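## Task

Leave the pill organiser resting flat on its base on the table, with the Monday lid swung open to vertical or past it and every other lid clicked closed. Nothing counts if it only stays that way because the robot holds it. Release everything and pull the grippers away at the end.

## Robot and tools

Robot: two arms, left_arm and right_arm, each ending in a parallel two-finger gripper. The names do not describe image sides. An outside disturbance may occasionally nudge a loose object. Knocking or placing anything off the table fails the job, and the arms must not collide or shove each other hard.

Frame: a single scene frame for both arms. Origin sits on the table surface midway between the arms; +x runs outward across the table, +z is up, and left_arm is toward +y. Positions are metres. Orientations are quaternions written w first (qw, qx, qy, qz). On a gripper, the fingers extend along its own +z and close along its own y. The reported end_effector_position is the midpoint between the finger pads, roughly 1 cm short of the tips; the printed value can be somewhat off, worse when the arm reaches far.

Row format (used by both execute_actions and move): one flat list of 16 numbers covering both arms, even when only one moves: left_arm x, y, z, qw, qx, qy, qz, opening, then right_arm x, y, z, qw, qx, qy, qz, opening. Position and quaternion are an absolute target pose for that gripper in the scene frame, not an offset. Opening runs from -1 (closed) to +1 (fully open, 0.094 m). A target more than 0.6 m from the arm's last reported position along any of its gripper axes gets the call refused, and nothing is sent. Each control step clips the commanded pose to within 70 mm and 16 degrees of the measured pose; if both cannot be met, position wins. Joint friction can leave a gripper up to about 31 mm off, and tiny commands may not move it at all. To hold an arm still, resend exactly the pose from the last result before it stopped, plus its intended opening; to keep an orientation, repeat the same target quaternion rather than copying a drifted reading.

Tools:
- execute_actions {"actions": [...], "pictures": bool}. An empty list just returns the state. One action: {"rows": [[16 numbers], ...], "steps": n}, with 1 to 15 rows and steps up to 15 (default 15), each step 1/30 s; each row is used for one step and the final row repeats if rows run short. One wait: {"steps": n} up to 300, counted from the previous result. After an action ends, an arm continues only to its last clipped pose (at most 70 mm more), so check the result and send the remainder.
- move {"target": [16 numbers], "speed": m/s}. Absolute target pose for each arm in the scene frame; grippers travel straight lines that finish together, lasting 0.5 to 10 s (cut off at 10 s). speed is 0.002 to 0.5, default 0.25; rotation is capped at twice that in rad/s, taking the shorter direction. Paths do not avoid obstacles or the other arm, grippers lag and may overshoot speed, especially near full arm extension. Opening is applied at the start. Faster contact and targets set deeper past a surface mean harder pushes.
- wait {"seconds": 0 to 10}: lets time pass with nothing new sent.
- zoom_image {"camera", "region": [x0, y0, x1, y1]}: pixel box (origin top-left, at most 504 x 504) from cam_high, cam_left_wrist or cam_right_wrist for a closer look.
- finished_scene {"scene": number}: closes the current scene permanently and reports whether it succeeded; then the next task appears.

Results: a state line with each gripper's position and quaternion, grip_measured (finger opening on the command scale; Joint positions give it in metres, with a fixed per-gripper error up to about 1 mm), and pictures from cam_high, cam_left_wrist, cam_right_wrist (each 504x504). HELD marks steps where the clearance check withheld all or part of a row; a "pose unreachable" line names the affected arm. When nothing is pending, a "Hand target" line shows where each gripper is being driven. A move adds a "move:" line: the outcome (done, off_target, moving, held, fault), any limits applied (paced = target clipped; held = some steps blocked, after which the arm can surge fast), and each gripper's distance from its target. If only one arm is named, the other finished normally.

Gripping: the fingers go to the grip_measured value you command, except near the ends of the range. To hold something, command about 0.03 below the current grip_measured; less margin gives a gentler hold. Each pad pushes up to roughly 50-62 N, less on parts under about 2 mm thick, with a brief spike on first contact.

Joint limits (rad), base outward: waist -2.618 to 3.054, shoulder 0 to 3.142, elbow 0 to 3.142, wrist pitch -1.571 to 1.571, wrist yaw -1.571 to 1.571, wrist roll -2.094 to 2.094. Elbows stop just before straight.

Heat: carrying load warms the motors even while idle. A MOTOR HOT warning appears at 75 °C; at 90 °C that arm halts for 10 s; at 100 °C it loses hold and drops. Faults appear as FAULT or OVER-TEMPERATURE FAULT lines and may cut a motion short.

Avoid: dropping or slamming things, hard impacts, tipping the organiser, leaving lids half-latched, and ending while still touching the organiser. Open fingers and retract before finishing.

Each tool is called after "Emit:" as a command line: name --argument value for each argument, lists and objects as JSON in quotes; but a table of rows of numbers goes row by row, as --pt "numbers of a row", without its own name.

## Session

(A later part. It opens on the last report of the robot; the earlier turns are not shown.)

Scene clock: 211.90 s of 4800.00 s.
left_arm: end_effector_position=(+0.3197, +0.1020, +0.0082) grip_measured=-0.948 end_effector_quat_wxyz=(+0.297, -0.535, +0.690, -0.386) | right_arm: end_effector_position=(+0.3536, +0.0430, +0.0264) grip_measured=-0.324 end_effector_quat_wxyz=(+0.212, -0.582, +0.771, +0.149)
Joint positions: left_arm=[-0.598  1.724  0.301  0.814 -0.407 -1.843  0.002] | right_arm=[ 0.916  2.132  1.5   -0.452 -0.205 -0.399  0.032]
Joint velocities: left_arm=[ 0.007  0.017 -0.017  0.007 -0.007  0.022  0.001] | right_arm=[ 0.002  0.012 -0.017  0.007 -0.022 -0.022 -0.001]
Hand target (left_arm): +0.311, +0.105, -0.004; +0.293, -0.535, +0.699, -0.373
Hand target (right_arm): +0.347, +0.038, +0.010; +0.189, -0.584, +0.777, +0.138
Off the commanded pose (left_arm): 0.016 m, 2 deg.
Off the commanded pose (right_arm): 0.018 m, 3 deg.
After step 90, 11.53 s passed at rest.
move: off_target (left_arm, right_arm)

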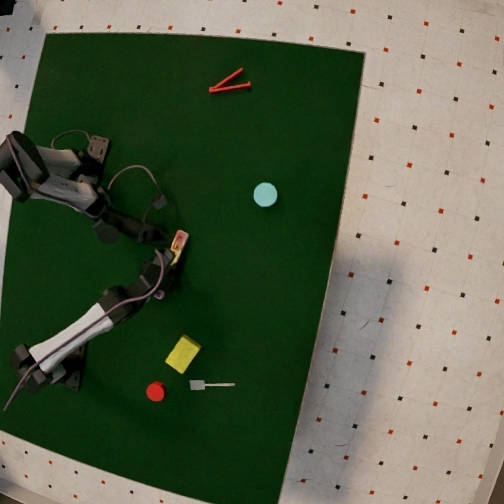

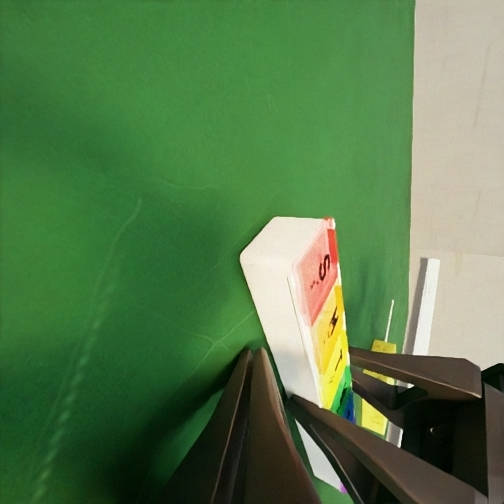

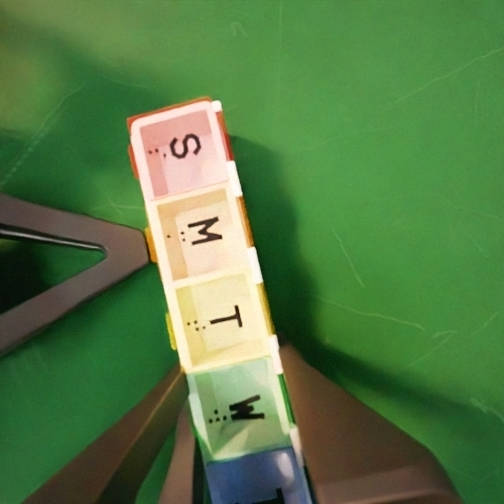

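Gradual opening, with a slight forward push.

Emit:
execute_actions --actions '[{"rows":[[0.312,0.105,-0.008,0.293,-0.535,0.699,-0.373,-0.85,0.347,0.038,0.010,0.189,-0.584,0.777,0.138,-0.45],[0.312,0.105,-0.008,0.293,-0.535,0.699,-0.373,-0.8,0.347,0.038,0.010,0.189,-0.584,0.777,0.138,-0.45],[0.312,0.105,-0.008,0.293,-0.535,0.699,-0.373,-0.75,0.347,0.038,0.010,0.189,-0.584,0.777,0.138,-0.45],[0.312,0.105,-0.008,0.293,-0.535,0.699,-0.373,-0.7,0.347,0.038,0.010,0.189,-0.584,0.777,0.138,-0.45],[0.312,0.105,-0.008,0.293,-0.535,0.699,-0.373,-0.66,0.347,0.038,0.010,0.189,-0.584,0.777,0.138,-0.45],[0.312,0.105,-0.008,0.293,-0.535,0.699,-0.373,-0.62,0.347,0.038,0.010,0.189,-0.584,0.777,0.138,-0.45],[0.312,0.105,-0.008,0.293,-0.535,0.699,-0.373,-0.58,0.347,0.038,0.010,0.189,-0.584,0.777,0.138,-0.45],[0.312,0.105,-0.008,0.293,-0.535,0.699,-0.373,-0.54,0.347,0.038,0.010,0.189,-0.584,0.777,0.138,-0.45],[0.312,0.105,-0.008,0.293,-0.535,0.699,-0.373,-0.5,0.347,0.038,0.010,0.189,-0.584,0.777,0.138,-0.45],[0.312,0.105,-0.008,0.293,-0.535,0.699,-0.373,-0.46,0.347,0.038,0.010,0.189,-0.584,0.777,0.138,-0.45],[0.312,0.105,-0.008,0.293,-0.535,0.699,-0.373,-0.42,0.347,0.038,0.010,0.189,-0.584,0.777,0.138,-0.45],[0.312,0.105,-0.008,0.293,-0.535,0.699,-0.373,-0.38,0.347,0.038,0.010,0.189,-0.584,0.777,0.138,-0.45],[0.312,0.105,-0.008,0.293,-0.535,0.699,-0.373,-0.34,0.347,0.038,0.010,0.189,-0.584,0.777,0.138,-0.45],[0.312,0.105,-0.008,0.293,-0.535,0.699,-0.373,-0.3,0.347,0.038,0.010,0.189,-0.584,0.777,0.138,-0.45]],"steps":15}]'

Scene clock: 226.03 s of 4800.00 s.
left_arm: end_effector_position=(+0.3272, +0.0984, +0.0205) grip_measured=-0.308 end_effector_quat_wxyz=(-0.308, +0.534, -0.670, +0.413) | right_arm: end_effector_position=(+0.3540, +0.0428, +0.0263) grip_measured=-0.324 end_effector_quat_wxyz=(+0.212, -0.581, +0.772, +0.149)
Joint positions: left_arm=[-0.598  1.736  0.3    0.896 -0.422 -1.843  0.033] | right_arm=[ 0.916  2.132  1.5   -0.452 -0.203 -0.398  0.032]
Joint velocities: left_arm=[ 0.017 -0.002 -0.002  0.022 -0.037  0.037  0.008] | right_arm=[-0.002 -0.007 -0.002  0.007  0.081  0.051  0.001]
Hand target (left_arm): +0.311, +0.106, -0.006; +0.293, -0.535, +0.699, -0.373
Hand target (right_arm): +0.347, +0.038, +0.010; +0.189, -0.584, +0.777, +0.138
Off the commanded pose (left_arm): 0.033 m, 6 deg.
Off the commanded pose (right_arm): 0.018 m, 3 deg.
Steps of this call (steps 1 to 90: nothing new was sent; then 10.63 s passed at rest; steps 91 to 105: all 15 steps of this action). Readings (end_effector_position):
91: left_arm (+0.3202, +0.1015, +0.0088) | right_arm (+0.3536, +0.0430, +0.0264)
92: left_arm (+0.3212, +0.1011, +0.0099) | right_arm (+0.3536, +0.0430, +0.0264)
94: left_arm (+0.3228, +0.1003, +0.0120) | right_arm (+0.3536, +0.0430, +0.0264)
98: left_arm (+0.3246, +0.0995, +0.0154) | right_arm (+0.3539, +0.0428, +0.0263)
105: the state above

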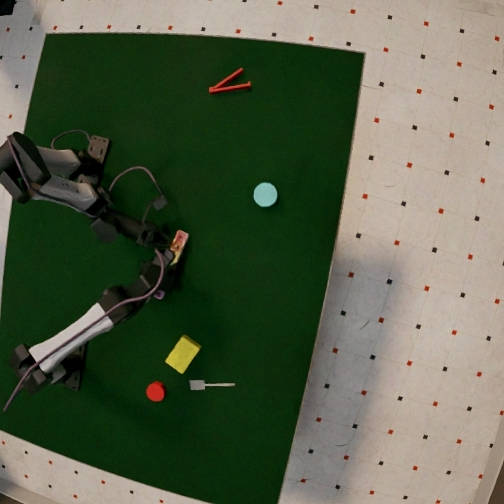

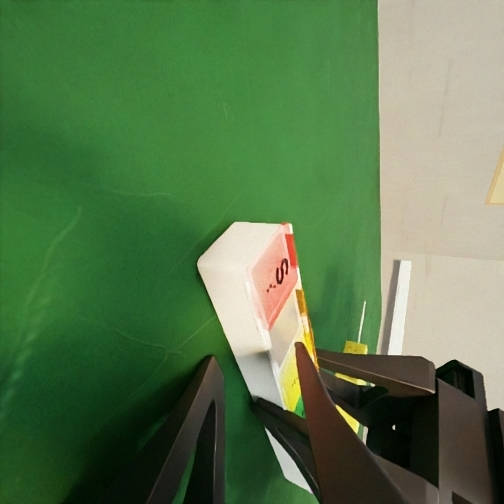

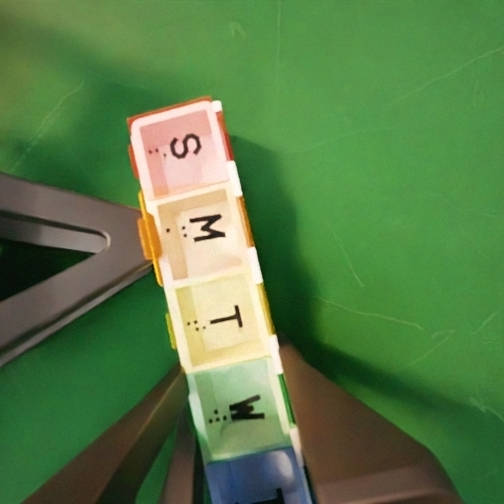

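Emit:
execute_actions --actions '[{"rows":[[0.312,0.105,-0.006,0.293,-0.535,0.699,-0.373,-0.26,0.347,0.038,0.010,0.189,-0.584,0.777,0.138,-0.45],[0.312,0.105,-0.006,0.293,-0.535,0.699,-0.373,-0.22,0.347,0.038,0.010,0.189,-0.584,0.777,0.138,-0.45],[0.312,0.105,-0.006,0.293,-0.535,0.699,-0.373,-0.18,0.347,0.038,0.010,0.189,-0.584,0.777,0.138,-0.45],[0.312,0.105,-0.006,0.293,-0.535,0.699,-0.373,-0.14,0.347,0.038,0.010,0.189,-0.584,0.777,0.138,-0.45],[0.312,0.105,-0.006,0.293,-0.535,0.699,-0.373,-0.1,0.347,0.038,0.010,0.189,-0.584,0.777,0.138,-0.45],[0.312,0.105,-0.006,0.293,-0.535,0.699,-0.373,-0.06,0.347,0.038,0.010,0.189,-0.584,0.777,0.138,-0.45],[0.312,0.105,-0.006,0.293,-0.535,0.699,-0.373,-0.02,0.347,0.038,0.010,0.189,-0.584,0.777,0.138,-0.45],[0.312,0.105,-0.006,0.293,-0.535,0.699,-0.373,0.02,0.347,0.038,0.010,0.189,-0.584,0.777,0.138,-0.45],[0.312,0.105,-0.006,0.293,-0.535,0.699,-0.373,0.06,0.347,0.038,0.010,0.189,-0.584,0.777,0.138,-0.45],[0.312,0.105,-0.006,0.293,-0.535,0.699,-0.373,0.1,0.347,0.038,0.010,0.189,-0.584,0.777,0.138,-0.45]],"steps":15}]'

Scene clock: 236.60 s of 4800.00 s.
left_arm: end_effector_position=(+0.3313, +0.0976, +0.0286) grip_measured=+0.096 end_effector_quat_wxyz=(-0.316, +0.534, -0.658, +0.427) | right_arm: end_effector_position=(+0.3540, +0.0428, +0.0263) grip_measured=-0.324 end_effector_quat_wxyz=(+0.212, -0.581, +0.772, +0.149)
Joint positions: left_arm=[-0.598  1.736  0.3    0.934 -0.436 -1.843  0.052] | right_arm=[ 0.916  2.132  1.5   -0.452 -0.203 -0.398  0.032]
Joint velocities: left_arm=[-0.002  0.022  0.007 -0.007 -0.051 -0.066 -0.   ] | right_arm=[ 0.002  0.012  0.017  0.022  0.022 -0.022 -0.   ]
Hand target (left_arm): +0.310, +0.107, -0.004; +0.293, -0.535, +0.698, -0.374
Hand target (right_arm): +0.347, +0.038, +0.010; +0.189, -0.584, +0.777, +0.138
Off the commanded pose (left_arm): 0.040 m, 8 deg.
Off the commanded pose (right_arm): 0.018 m, 3 deg.
Steps of this call (steps 1 to 90: nothing new was sent; then 7.07 s passed at rest; steps 91 to 105: all 15 steps of this action). Readings (end_effector_position):
91: left_arm (+0.3275, +0.0984, +0.0209) | right_arm (+0.3540, +0.0428, +0.0263)
92: left_arm (+0.3278, +0.0984, +0.0215) | right_arm (+0.3540, +0.0428, +0.0263)
94: left_arm (+0.3286, +0.0983, +0.0231) | right_arm (+0.3540, +0.0428, +0.0263)
98: left_arm (+0.3302, +0.0979, +0.0263) | right_arm (+0.3540, +0.0428, +0.0263)
105: the state above

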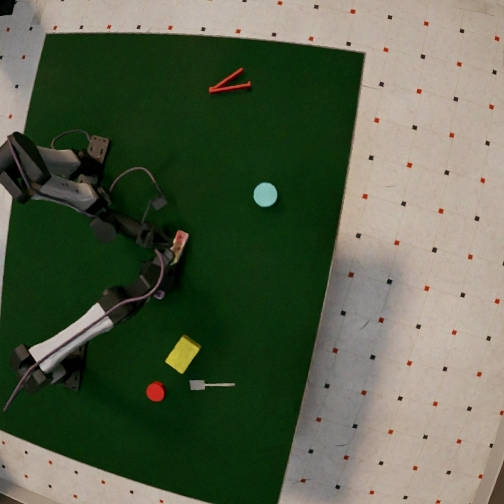

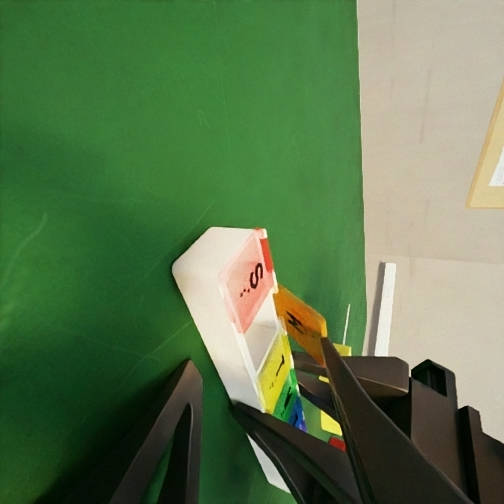

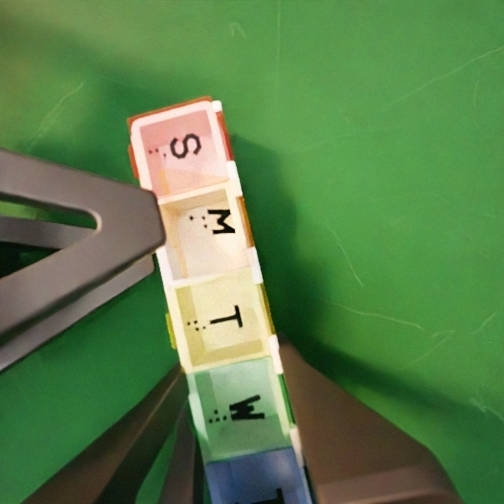

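Emit:
move --target '[0.326,0.103,0.056,0.293,-0.535,0.699,-0.373,-1,0.347,0.038,0.010,0.189,-0.584,0.777,0.138,-0.45]' --speed 0.06

Emit:
move --target '[0.365,0.092,0.052,0.293,-0.535,0.699,-0.373,-1,0.347,0.038,0.010,0.189,-0.584,0.777,0.138,-0.45]' --speed 0.03

Scene clock: 249.07 s of 4800.00 s.
left_arm: end_effector_position=(+0.3216, +0.1034, +0.0478) grip_measured=-0.995 end_effector_quat_wxyz=(+0.292, -0.535, +0.701, -0.370) | right_arm: end_effector_position=(+0.3540, +0.0428, +0.0263) grip_measured=-0.324 end_effector_quat_wxyz=(+0.212, -0.581, +0.772, +0.149)
Joint positions: left_arm=[-0.584  1.469  0.386  0.437 -0.39  -1.833  0.   ] | right_arm=[ 0.916  2.132  1.5   -0.452 -0.203 -0.398  0.032]
Joint velocities: left_arm=[-0.007 -0.002 -0.002 -0.007  0.037 -0.022 -0.   ] | right_arm=[-0.007  0.002 -0.012 -0.007  0.051 -0.007  0.   ]
Hand target (left_arm): +0.325, +0.103, +0.055; +0.293, -0.535, +0.699, -0.374
Hand target (right_arm): +0.347, +0.038, +0.010; +0.189, -0.584, +0.777, +0.138
Off the commanded pose (left_arm): 0.009 m, 0 deg.
Off the commanded pose (right_arm): 0.018 m, 3 deg.
After step 90, 7.67 s passed at rest.
move: off_target (right_arm)

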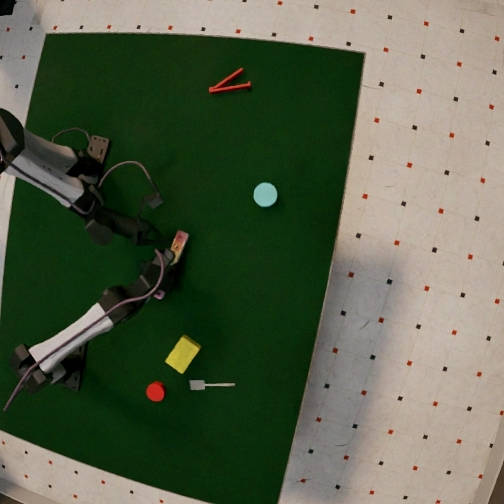

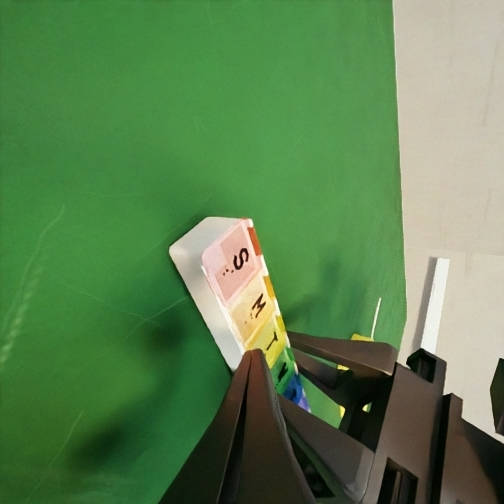

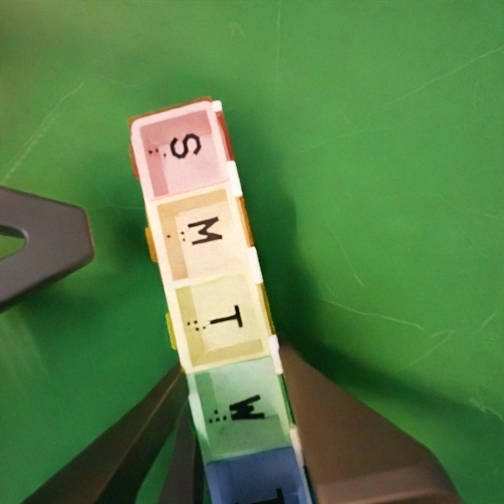

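Scene clock: 250.83 s of 4800.00 s.
left_arm: end_effector_position=(+0.3595, +0.0928, +0.0561) grip_measured=-0.995 end_effector_quat_wxyz=(+0.294, -0.535, +0.697, -0.376) | right_arm: end_effector_position=(+0.3540, +0.0428, +0.0263) grip_measured=-0.324 end_effector_quat_wxyz=(+0.212, -0.581, +0.772, +0.149)
Joint positions: left_arm=[-0.517  1.582  0.518  0.449 -0.337 -1.791  0.   ] | right_arm=[ 0.916  2.132  1.5   -0.452 -0.203 -0.398  0.032]
Joint velocities: left_arm=[-0.017  0.012  0.002  0.022 -0.022 -0.051 -0.002] | right_arm=[-0.012 -0.002 -0.022 -0.081  0.007  0.022 -0.   ]
Hand target (left_arm): +0.365, +0.092, +0.053; +0.293, -0.535, +0.699, -0.373
Hand target (right_arm): +0.347, +0.038, +0.010; +0.189, -0.584, +0.777, +0.138
Off the commanded pose (left_arm): 0.007 m, 0 deg.
Off the commanded pose (right_arm): 0.018 m, 3 deg.
move: off_target (right_arm)

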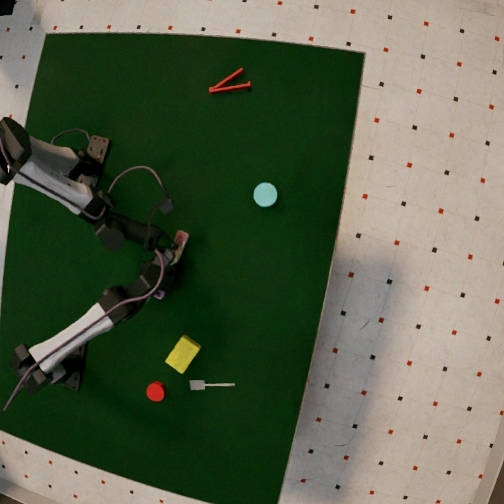

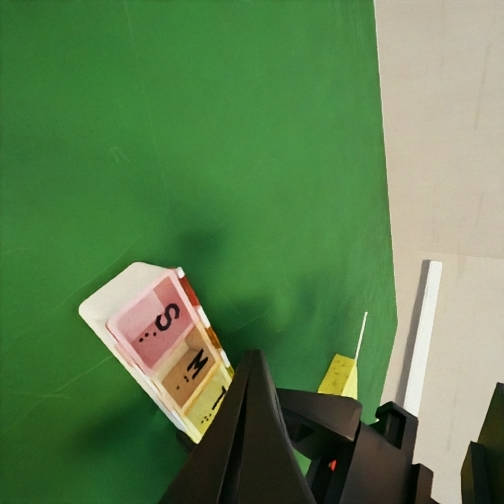

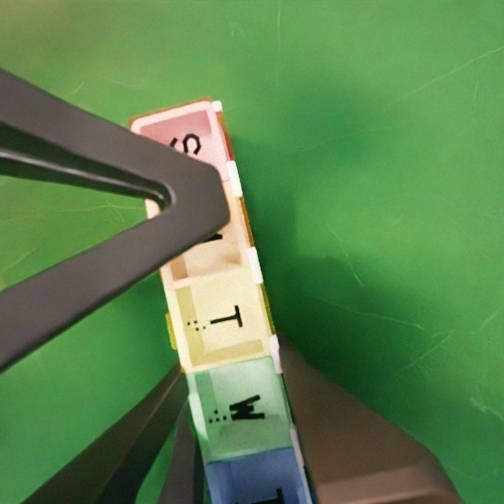

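Emit:
move --target '[0.315,0.105,0.045,0.293,-0.535,0.699,-0.373,-1,0.347,0.038,0.010,0.189,-0.584,0.777,0.138,-0.45]' --speed 0.1

Emit:
move --target '[0.311,0.106,-0.005,0.293,-0.535,0.699,-0.373,-0.95,0.347,0.038,0.010,0.189,-0.584,0.777,0.138,-0.45]' --speed 0.05

Scene clock: 298.80 s of 4800.00 s.
left_arm: end_effector_position=(+0.3197, +0.1043, +0.0423) grip_measured=-0.995 end_effector_quat_wxyz=(+0.293, -0.535, +0.703, -0.367) | right_arm: end_effector_position=(+0.3540, +0.0428, +0.0263) grip_measured=-0.324 end_effector_quat_wxyz=(+0.212, -0.581, +0.772, +0.149)
Joint positions: left_arm=[-0.587  1.486  0.374  0.46  -0.393 -1.832  0.   ] | right_arm=[ 0.916  2.132  1.5   -0.452 -0.203 -0.398  0.032]
Joint velocities: left_arm=[-0.002 -0.007  0.002 -0.051 -0.066  0.066 -0.   ] | right_arm=[-0.017  0.002 -0.012 -0.007 -0.007 -0.037  0.   ]
Hand target (left_arm): +0.315, +0.105, +0.044; +0.293, -0.535, +0.699, -0.372
Hand target (right_arm): +0.347, +0.038, +0.010; +0.189, -0.584, +0.777, +0.138
Off the commanded pose (left_arm): 0.005 m, 1 deg.
Off the commanded pose (right_arm): 0.018 m, 3 deg.
After step 90, 44.10 s passed at rest.
move: off_target (right_arm)

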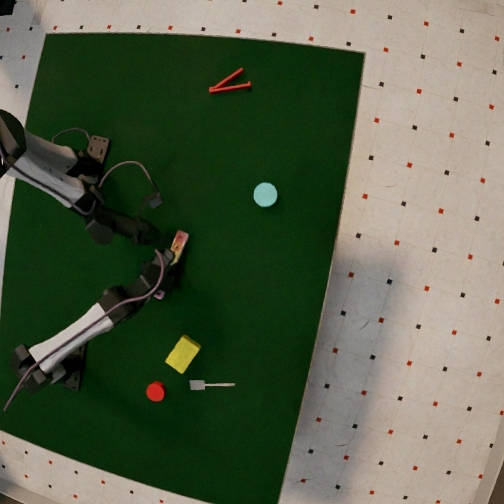

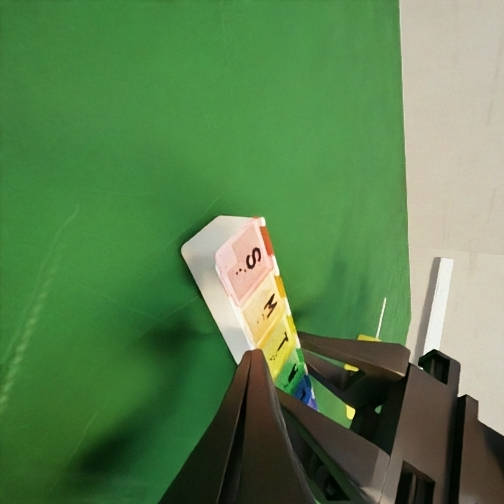

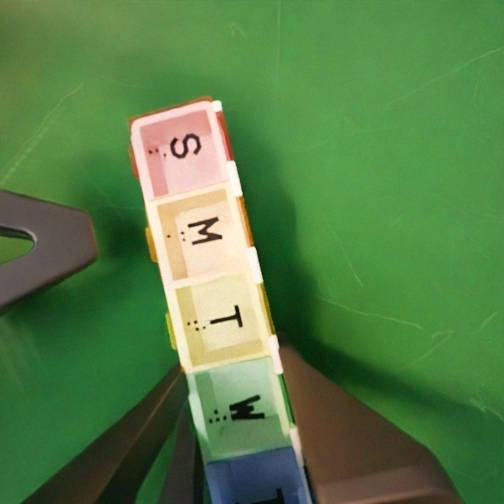

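Scene clock: 300.13 s of 4800.00 s.
left_arm: end_effector_position=(+0.3194, +0.1026, +0.0082) grip_measured=-0.953 end_effector_quat_wxyz=(+0.297, -0.534, +0.691, -0.386) | right_arm: end_effector_position=(+0.3540, +0.0428, +0.0263) grip_measured=-0.324 end_effector_quat_wxyz=(+0.212, -0.581, +0.772, +0.149)
Joint positions: left_arm=[-0.597  1.722  0.298  0.815 -0.405 -1.841  0.002] | right_arm=[ 0.916  2.132  1.5   -0.452 -0.203 -0.398  0.032]
Joint velocities: left_arm=[ 0.002  0.002 -0.002  0.037 -0.022 -0.022  0.   ] | right_arm=[-0.027 -0.002 -0.002  0.022  0.066 -0.022  0.   ]
Hand target (left_arm): +0.311, +0.106, -0.004; +0.293, -0.535, +0.699, -0.373
Hand target (right_arm): +0.347, +0.038, +0.010; +0.189, -0.584, +0.777, +0.138
Off the commanded pose (left_arm): 0.016 m, 2 deg.
Off the commanded pose (right_arm): 0.018 m, 3 deg.
move: off_target (left_arm, right_arm)

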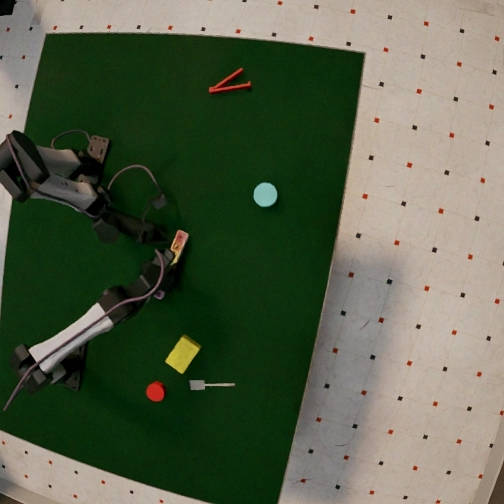

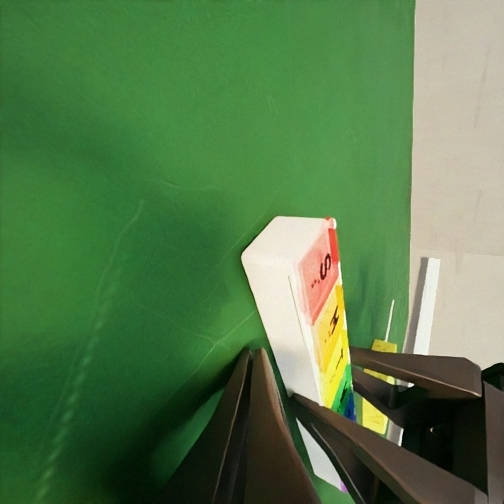

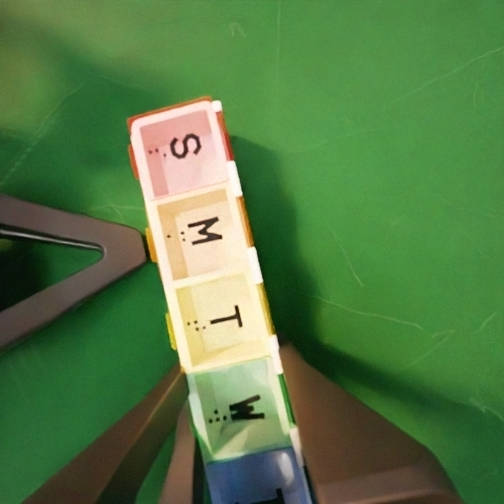

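Jack again up to 0.1.

Emit:
execute_actions --actions '[{"rows":[[0.312,0.105,-0.007,0.293,-0.535,0.699,-0.373,-0.85,0.347,0.038,0.010,0.189,-0.584,0.777,0.138,-0.45],[0.312,0.105,-0.007,0.293,-0.535,0.699,-0.373,-0.78,0.347,0.038,0.010,0.189,-0.584,0.777,0.138,-0.45],[0.312,0.105,-0.007,0.293,-0.535,0.699,-0.373,-0.71,0.347,0.038,0.010,0.189,-0.584,0.777,0.138,-0.45],[0.312,0.105,-0.007,0.293,-0.535,0.699,-0.373,-0.64,0.347,0.038,0.010,0.189,-0.584,0.777,0.138,-0.45],[0.312,0.105,-0.007,0.293,-0.535,0.699,-0.373,-0.57,0.347,0.038,0.010,0.189,-0.584,0.777,0.138,-0.45],[0.312,0.105,-0.007,0.293,-0.535,0.699,-0.373,-0.5,0.347,0.038,0.010,0.189,-0.584,0.777,0.138,-0.45],[0.312,0.105,-0.007,0.293,-0.535,0.699,-0.373,-0.43,0.347,0.038,0.010,0.189,-0.584,0.777,0.138,-0.45],[0.312,0.105,-0.007,0.293,-0.535,0.699,-0.373,-0.36,0.347,0.038,0.010,0.189,-0.584,0.777,0.138,-0.45],[0.312,0.105,-0.007,0.293,-0.535,0.699,-0.373,-0.29,0.347,0.038,0.010,0.189,-0.584,0.777,0.138,-0.45],[0.312,0.105,-0.007,0.293,-0.535,0.699,-0.373,-0.22,0.347,0.038,0.010,0.189,-0.584,0.777,0.138,-0.45],[0.312,0.105,-0.007,0.293,-0.535,0.699,-0.373,-0.15,0.347,0.038,0.010,0.189,-0.584,0.777,0.138,-0.45],[0.312,0.105,-0.007,0.293,-0.535,0.699,-0.373,-0.08,0.347,0.038,0.010,0.189,-0.584,0.777,0.138,-0.45],[0.312,0.105,-0.007,0.293,-0.535,0.699,-0.373,-0.02,0.347,0.038,0.010,0.189,-0.584,0.777,0.138,-0.45],[0.312,0.105,-0.007,0.293,-0.535,0.699,-0.373,0.04,0.347,0.038,0.010,0.189,-0.584,0.777,0.138,-0.45],[0.312,0.105,-0.007,0.293,-0.535,0.699,-0.373,0.1,0.347,0.038,0.010,0.189,-0.584,0.777,0.138,-0.45]],"steps":15}]'

Emit:
move --target '[0.333,0.100,0.024,0.245,-0.5585,0.729,-0.311,0.1,0.347,0.038,0.010,0.189,-0.584,0.777,0.138,-0.45]' --speed 0.02

Scene clock: 316.53 s of 4800.00 s.
left_arm: end_effector_position=(+0.3302, +0.0984, +0.0278) grip_measured=+0.067 end_effector_quat_wxyz=(-0.315, +0.534, -0.660, +0.424) | right_arm: end_effector_position=(+0.3540, +0.0428, +0.0263) grip_measured=-0.324 end_effector_quat_wxyz=(+0.212, -0.581, +0.772, +0.149)
Joint positions: left_arm=[-0.597  1.73   0.298  0.923 -0.432 -1.841  0.05 ] | right_arm=[ 0.916  2.132  1.5   -0.452 -0.203 -0.398  0.032]
Joint velocities: left_arm=[-0.007  0.007 -0.012  0.066 -0.037  0.037  0.06 ] | right_arm=[ 0.007  0.002 -0.002  0.051  0.037 -0.022 -0.   ]
Hand target (left_arm): +0.311, +0.107, -0.005; +0.293, -0.535, +0.699, -0.373
Hand target (right_arm): +0.347, +0.038, +0.010; +0.189, -0.584, +0.777, +0.138
Off the commanded pose (left_arm): 0.040 m, 8 deg.
Off the commanded pose (right_arm): 0.018 m, 3 deg.
Steps of this call (steps 1 to 90: nothing new was sent; then 12.90 s passed at rest; steps 91 to 105: all 15 steps of this action). Readings (end_effector_position):
91: left_arm (+0.3200, +0.1020, +0.0091) | right_arm (+0.3540, +0.0428, +0.0263)
92: left_arm (+0.3209, +0.1017, +0.0101) | right_arm (+0.3540, +0.0428, +0.0263)
94: left_arm (+0.3227, +0.1008, +0.0130) | right_arm (+0.3540, +0.0428, +0.0263)
98: left_arm (+0.3255, +0.0997, +0.0184) | right_arm (+0.3540, +0.0428, +0.0263)
105: the state above

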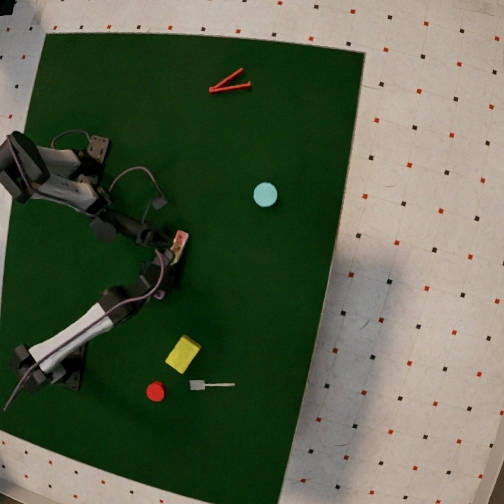

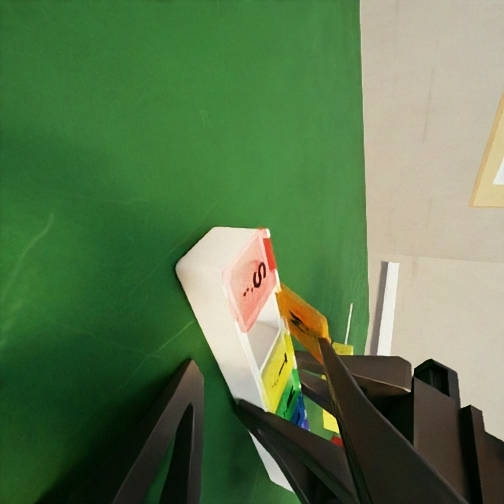

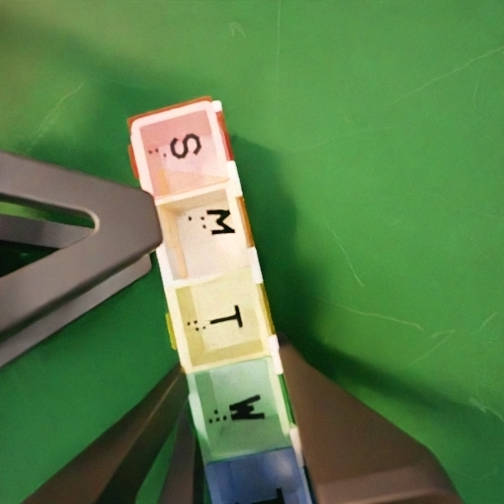

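Scene clock: 324.67 s of 4800.00 s.
left_arm: end_effector_position=(+0.3352, +0.0951, +0.0274) grip_measured=+0.097 end_effector_quat_wxyz=(+0.253, -0.553, +0.723, -0.328) | right_arm: end_effector_position=(+0.3540, +0.0428, +0.0263) grip_measured=-0.324 end_effector_quat_wxyz=(+0.212, -0.581, +0.772, +0.149)
Joint positions: left_arm=[-0.542  1.583  0.514  0.307 -0.312 -1.853  0.052] | right_arm=[ 0.916  2.132  1.5   -0.452 -0.203 -0.398  0.032]
Joint velocities: left_arm=[ 0.002 -0.022  0.017  0.081 -0.022 -0.066  0.   ] | right_arm=[-0.007 -0.012  0.007 -0.037 -0.037 -0.037 -0.   ]
Hand target (left_arm): +0.332, +0.100, +0.024; +0.244, -0.559, +0.728, -0.313
Hand target (right_arm): +0.347, +0.038, +0.010; +0.189, -0.584, +0.777, +0.138
Off the commanded pose (left_arm): 0.006 m, 2 deg.
Off the commanded pose (right_arm): 0.018 m, 3 deg.
move: off_target (right_arm)

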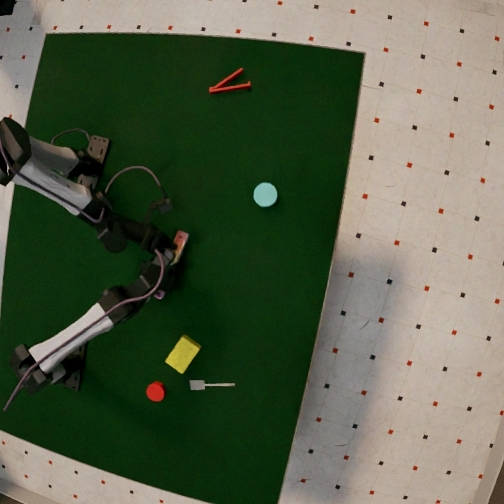

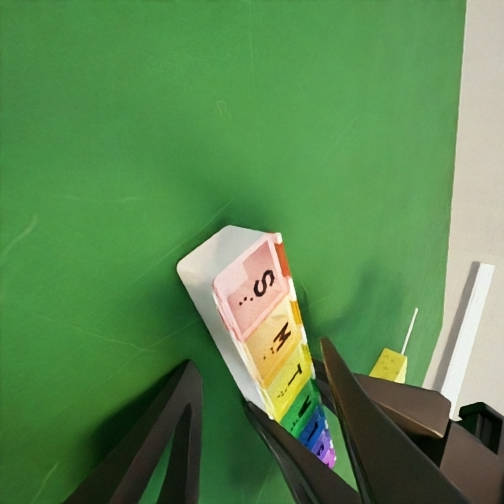

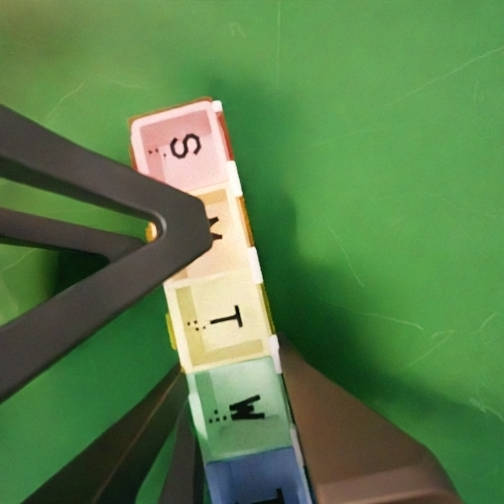

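Emit:
move --target '[0.305,0.108,0.04,0.293,-0.535,0.699,-0.373,0.1,0.347,0.038,0.010,0.189,-0.584,0.777,0.138,-0.45]' --speed 0.1

Emit:
move --target '[0.311,0.106,-0.005,0.293,-0.535,0.699,-0.373,-0.95,0.347,0.038,0.010,0.189,-0.584,0.777,0.138,-0.45]' --speed 0.05

Emit:
execute_actions --actions '[{"rows":[[0.312,0.105,-0.007,0.293,-0.535,0.699,-0.373,-0.85,0.347,0.038,0.010,0.189,-0.584,0.777,0.138,-0.45],[0.312,0.105,-0.007,0.293,-0.535,0.699,-0.373,-0.78,0.347,0.038,0.010,0.189,-0.584,0.777,0.138,-0.45],[0.312,0.105,-0.007,0.293,-0.535,0.699,-0.373,-0.71,0.347,0.038,0.010,0.189,-0.584,0.777,0.138,-0.45],[0.312,0.105,-0.007,0.293,-0.535,0.699,-0.373,-0.64,0.347,0.038,0.010,0.189,-0.584,0.777,0.138,-0.45],[0.312,0.105,-0.007,0.293,-0.535,0.699,-0.373,-0.57,0.347,0.038,0.010,0.189,-0.584,0.777,0.138,-0.45],[0.312,0.105,-0.007,0.293,-0.535,0.699,-0.373,-0.5,0.347,0.038,0.010,0.189,-0.584,0.777,0.138,-0.45],[0.312,0.105,-0.007,0.293,-0.535,0.699,-0.373,-0.43,0.347,0.038,0.010,0.189,-0.584,0.777,0.138,-0.45],[0.312,0.105,-0.007,0.293,-0.535,0.699,-0.373,-0.36,0.347,0.038,0.010,0.189,-0.584,0.777,0.138,-0.45],[0.312,0.105,-0.007,0.293,-0.535,0.699,-0.373,-0.3,0.347,0.038,0.010,0.189,-0.584,0.777,0.138,-0.45],[0.312,0.105,-0.007,0.293,-0.535,0.699,-0.373,-0.25,0.347,0.038,0.010,0.189,-0.584,0.777,0.138,-0.45],[0.312,0.105,-0.007,0.293,-0.535,0.699,-0.373,-0.2,0.347,0.038,0.010,0.189,-0.584,0.777,0.138,-0.45]],"steps":15}]'

Scene clock: 371.70 s of 4800.00 s.
left_arm: end_effector_position=(+0.3100, +0.1072, +0.0370) grip_measured=+0.097 end_effector_quat_wxyz=(+0.292, -0.537, +0.701, -0.366) | right_arm: end_effector_position=(+0.3540, +0.0428, +0.0263) grip_measured=-0.324 end_effector_quat_wxyz=(+0.212, -0.581, +0.772, +0.149)
Joint positions: left_arm=[-0.61   1.475  0.335  0.481 -0.413 -1.853  0.052] | right_arm=[ 0.916  2.132  1.5   -0.452 -0.203 -0.398  0.032]
Joint velocities: left_arm=[ 0.002  0.012 -0.002  0.022  0.022 -0.022 -0.001] | right_arm=[ 0.017  0.002 -0.002  0.066 -0.007  0.022  0.001]
Hand target (left_arm): +0.306, +0.108, +0.039; +0.294, -0.535, +0.699, -0.373
Hand target (right_arm): +0.347, +0.038, +0.010; +0.189, -0.584, +0.777, +0.138
Off the commanded pose (left_arm): 0.006 m, 1 deg.
Off the commanded pose (right_arm): 0.018 m, 3 deg.
After step 90, 42.83 s passed at rest.
move: off_target (right_arm)

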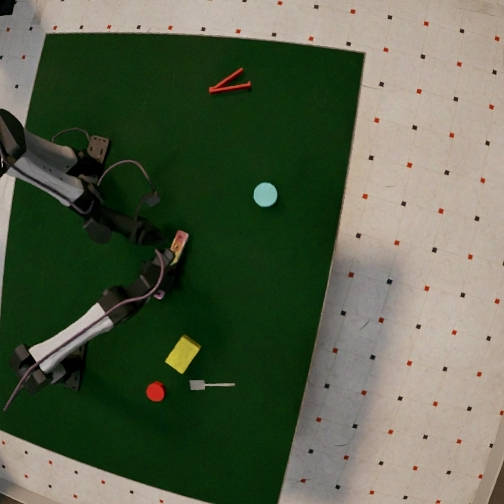

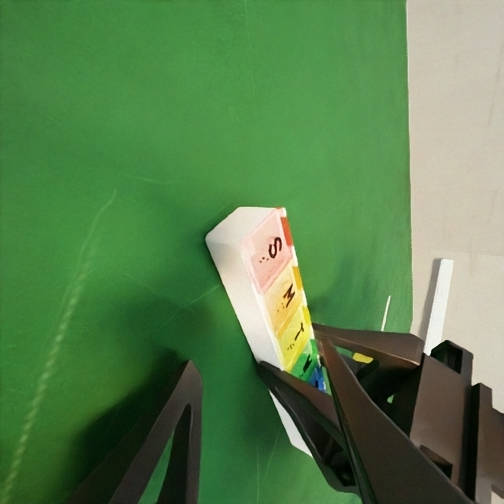

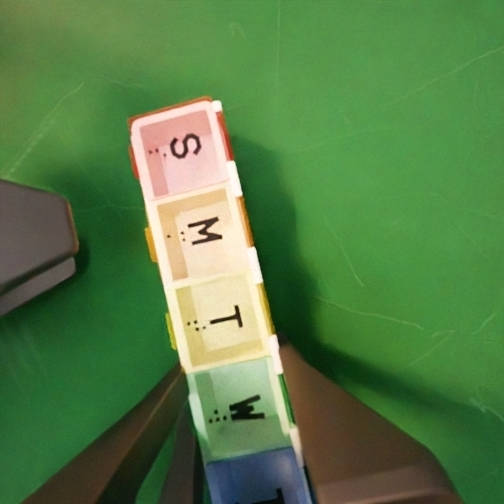

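Scene clock: 372.90 s of 4800.00 s.
left_arm: end_effector_position=(+0.3175, +0.1004, +0.0084) grip_measured=-0.948 end_effector_quat_wxyz=(+0.296, -0.536, +0.689, -0.387) | right_arm: end_effector_position=(+0.3540, +0.0428, +0.0263) grip_measured=-0.324 end_effector_quat_wxyz=(+0.212, -0.581, +0.772, +0.149)
Joint positions: left_arm=[-0.61   1.722  0.298  0.814 -0.414 -1.853  0.002] | right_arm=[ 0.916  2.132  1.5   -0.452 -0.203 -0.398  0.032]
Joint velocities: left_arm=[-0.012 -0.032 -0.007  0.051 -0.022 -0.007 -0.001] | right_arm=[ 0.017 -0.012  0.002  0.007 -0.007  0.022  0.001]
Hand target (left_arm): +0.311, +0.106, -0.004; +0.293, -0.535, +0.699, -0.373
Hand target (right_arm): +0.347, +0.038, +0.010; +0.189, -0.584, +0.777, +0.138
Off the commanded pose (left_arm): 0.016 m, 2 deg.
Off the commanded pose (right_arm): 0.018 m, 3 deg.
move: off_target (left_arm, right_arm)

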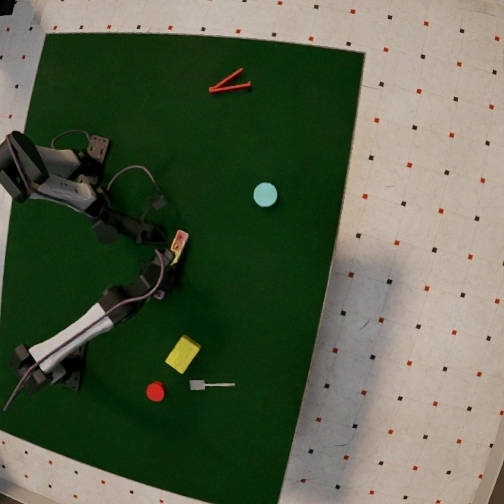

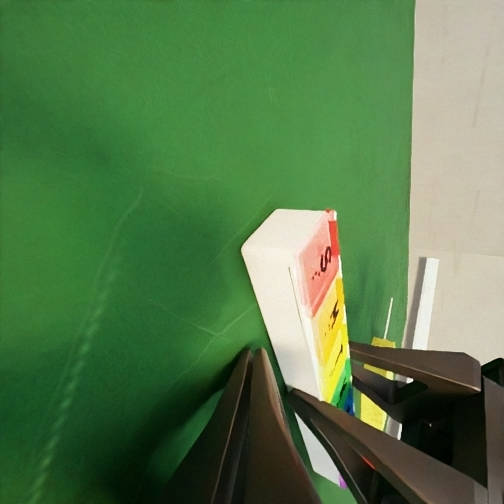

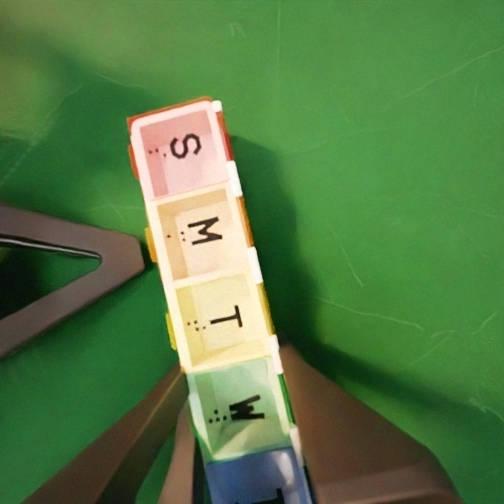

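Scene clock: 373.40 s of 4800.00 s.
left_arm: end_effector_position=(+0.3254, +0.0961, +0.0226) grip_measured=-0.203 end_effector_quat_wxyz=(-0.307, +0.534, -0.668, +0.417) | right_arm: end_effector_position=(+0.3540, +0.0428, +0.0263) grip_measured=-0.324 end_effector_quat_wxyz=(+0.212, -0.581, +0.772, +0.149)
Joint positions: left_arm=[-0.61   1.729  0.298  0.897 -0.428 -1.853  0.037] | right_arm=[ 0.916  2.132  1.5   -0.452 -0.203 -0.398  0.032]
Joint velocities: left_arm=[ 0.007 -0.012 -0.012  0.022  0.022 -0.081  0.001] | right_arm=[-0.002 -0.017 -0.012  0.037 -0.022  0.051 -0.   ]
Hand target (left_arm): +0.311, +0.106, -0.005; +0.293, -0.535, +0.699, -0.373
Hand target (right_arm): +0.347, +0.038, +0.010; +0.189, -0.584, +0.777, +0.138
Off the commanded pose (left_arm): 0.034 m, 6 deg.
Off the commanded pose (right_arm): 0.018 m, 3 deg.
Steps of this call (steps 1 to 15: all 15 steps of this action). Readings (end_effector_position):
1: left_arm (+0.3180, +0.1002, +0.0088) | right_arm (+0.3540, +0.0428, +0.0263)
2: left_arm (+0.3189, +0.0995, +0.0101) | right_arm (+0.3540, +0.0428, +0.0263)
4: left_arm (+0.3206, +0.0985, +0.0129) | right_arm (+0.3540, +0.0428, +0.0263)
8: left_arm (+0.3234, +0.0970, +0.0184) | right_arm (+0.3540, +0.0428, +0.0263)
15: the state above

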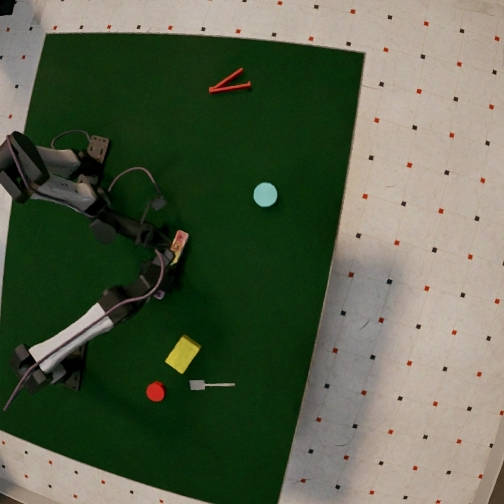

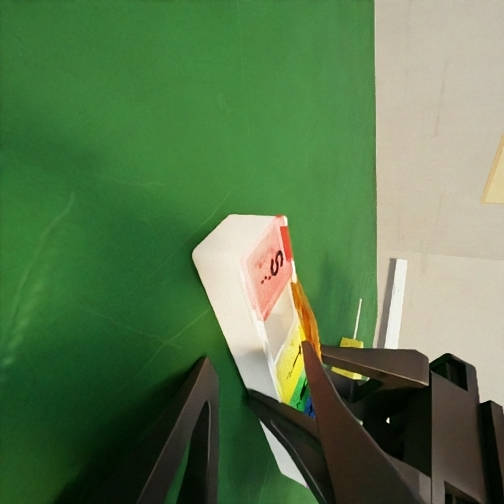

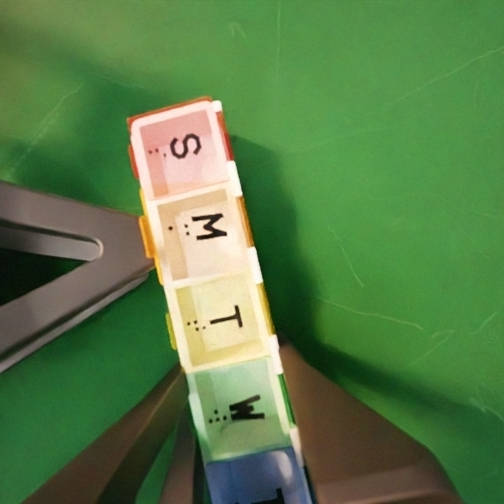

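Emit:
move --target '[0.324,0.103,0.008,0.245,-0.5585,0.729,-0.311,-0.2,0.347,0.038,0.010,0.189,-0.584,0.777,0.138,-0.45]' --speed 0.01

Scene clock: 390.93 s of 4800.00 s.
left_arm: end_effector_position=(+0.3286, +0.0952, +0.0222) grip_measured=-0.203 end_effector_quat_wxyz=(+0.275, -0.546, +0.701, -0.368) | right_arm: end_effector_position=(+0.3540, +0.0428, +0.0263) grip_measured=-0.324 end_effector_quat_wxyz=(+0.212, -0.581, +0.772, +0.149)
Joint positions: left_arm=[-0.576  1.624  0.401  0.557 -0.362 -1.862  0.037] | right_arm=[ 0.916  2.132  1.5   -0.452 -0.203 -0.398  0.032]
Joint velocities: left_arm=[-0.012 -0.007 -0.017  0.007 -0.022 -0.022 -0.   ] | right_arm=[-0.007 -0.017 -0.002 -0.007  0.007 -0.007 -0.001]
Hand target (left_arm): +0.323, +0.102, +0.012; +0.262, -0.553, +0.712, -0.343
Hand target (right_arm): +0.349, +0.040, +0.015; +0.196, -0.583, +0.775, +0.141
Off the commanded pose (left_arm): 0.017 m, 8 deg.
Off the commanded pose (right_arm): 0.018 m, 3 deg.
After step 90, 4.33 s passed at rest.
move: off_target (left_arm, right_arm; path cut at 10 s)

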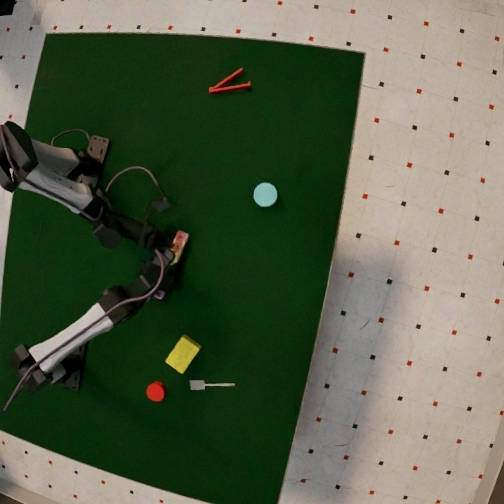

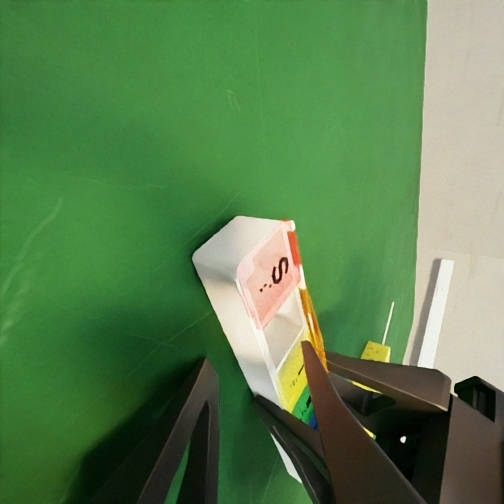

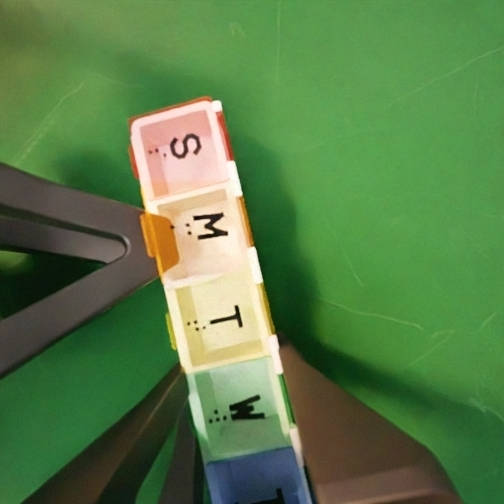

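Emit:
move --target '[0.326,0.102,0.010,0.245,-0.5585,0.729,-0.311,-0.2,0.349,0.040,0.015,0.196,-0.583,0.775,0.141,-0.45]' --speed 0.03

Scene clock: 399.10 s of 4800.00 s.
left_arm: end_effector_position=(+0.3326, +0.0939, +0.0219) grip_measured=-0.203 end_effector_quat_wxyz=(+0.258, -0.551, +0.716, -0.342) | right_arm: end_effector_position=(+0.3540, +0.0428, +0.0263) grip_measured=-0.324 end_effector_quat_wxyz=(+0.212, -0.581, +0.772, +0.149)
Joint positions: left_arm=[-0.556  1.609  0.471  0.407 -0.328 -1.862  0.037] | right_arm=[ 0.916  2.132  1.5   -0.452 -0.203 -0.398  0.032]
Joint velocities: left_arm=[ 0.002  0.007 -0.012 -0.095 -0.007 -0.051 -0.001] | right_arm=[-0.007 -0.007 -0.002 -0.066  0.066 -0.037  0.001]
Hand target (left_arm): +0.325, +0.102, +0.011; +0.245, -0.559, +0.728, -0.313
Hand target (right_arm): +0.349, +0.040, +0.015; +0.196, -0.583, +0.775, +0.141
Off the commanded pose (left_arm): 0.016 m, 4 deg.
Off the commanded pose (right_arm): 0.013 m, 2 deg.
After step 90, 2.57 s passed at rest.
move: off_target (left_arm, right_arm)

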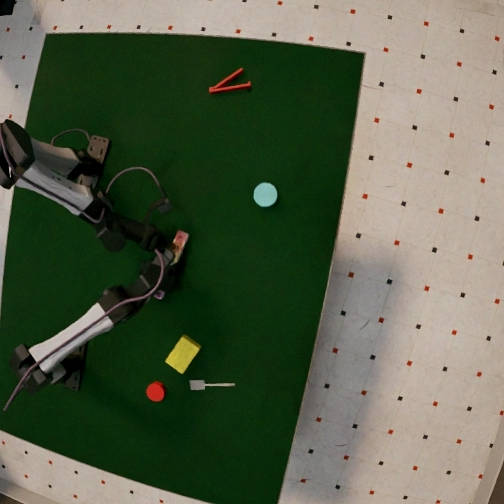

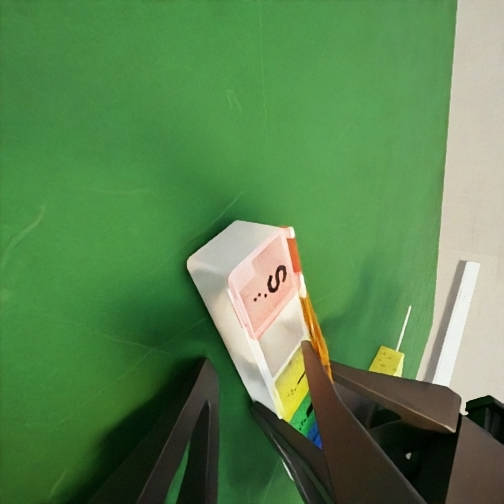

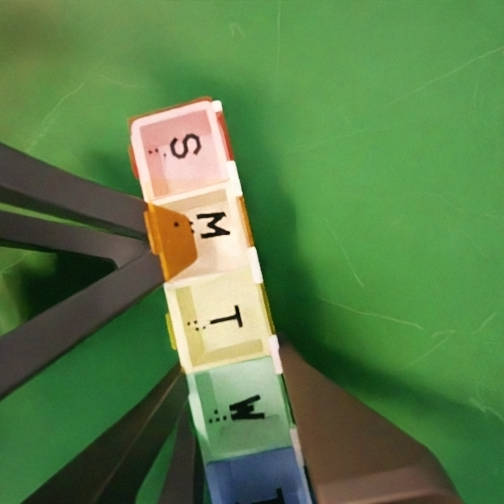

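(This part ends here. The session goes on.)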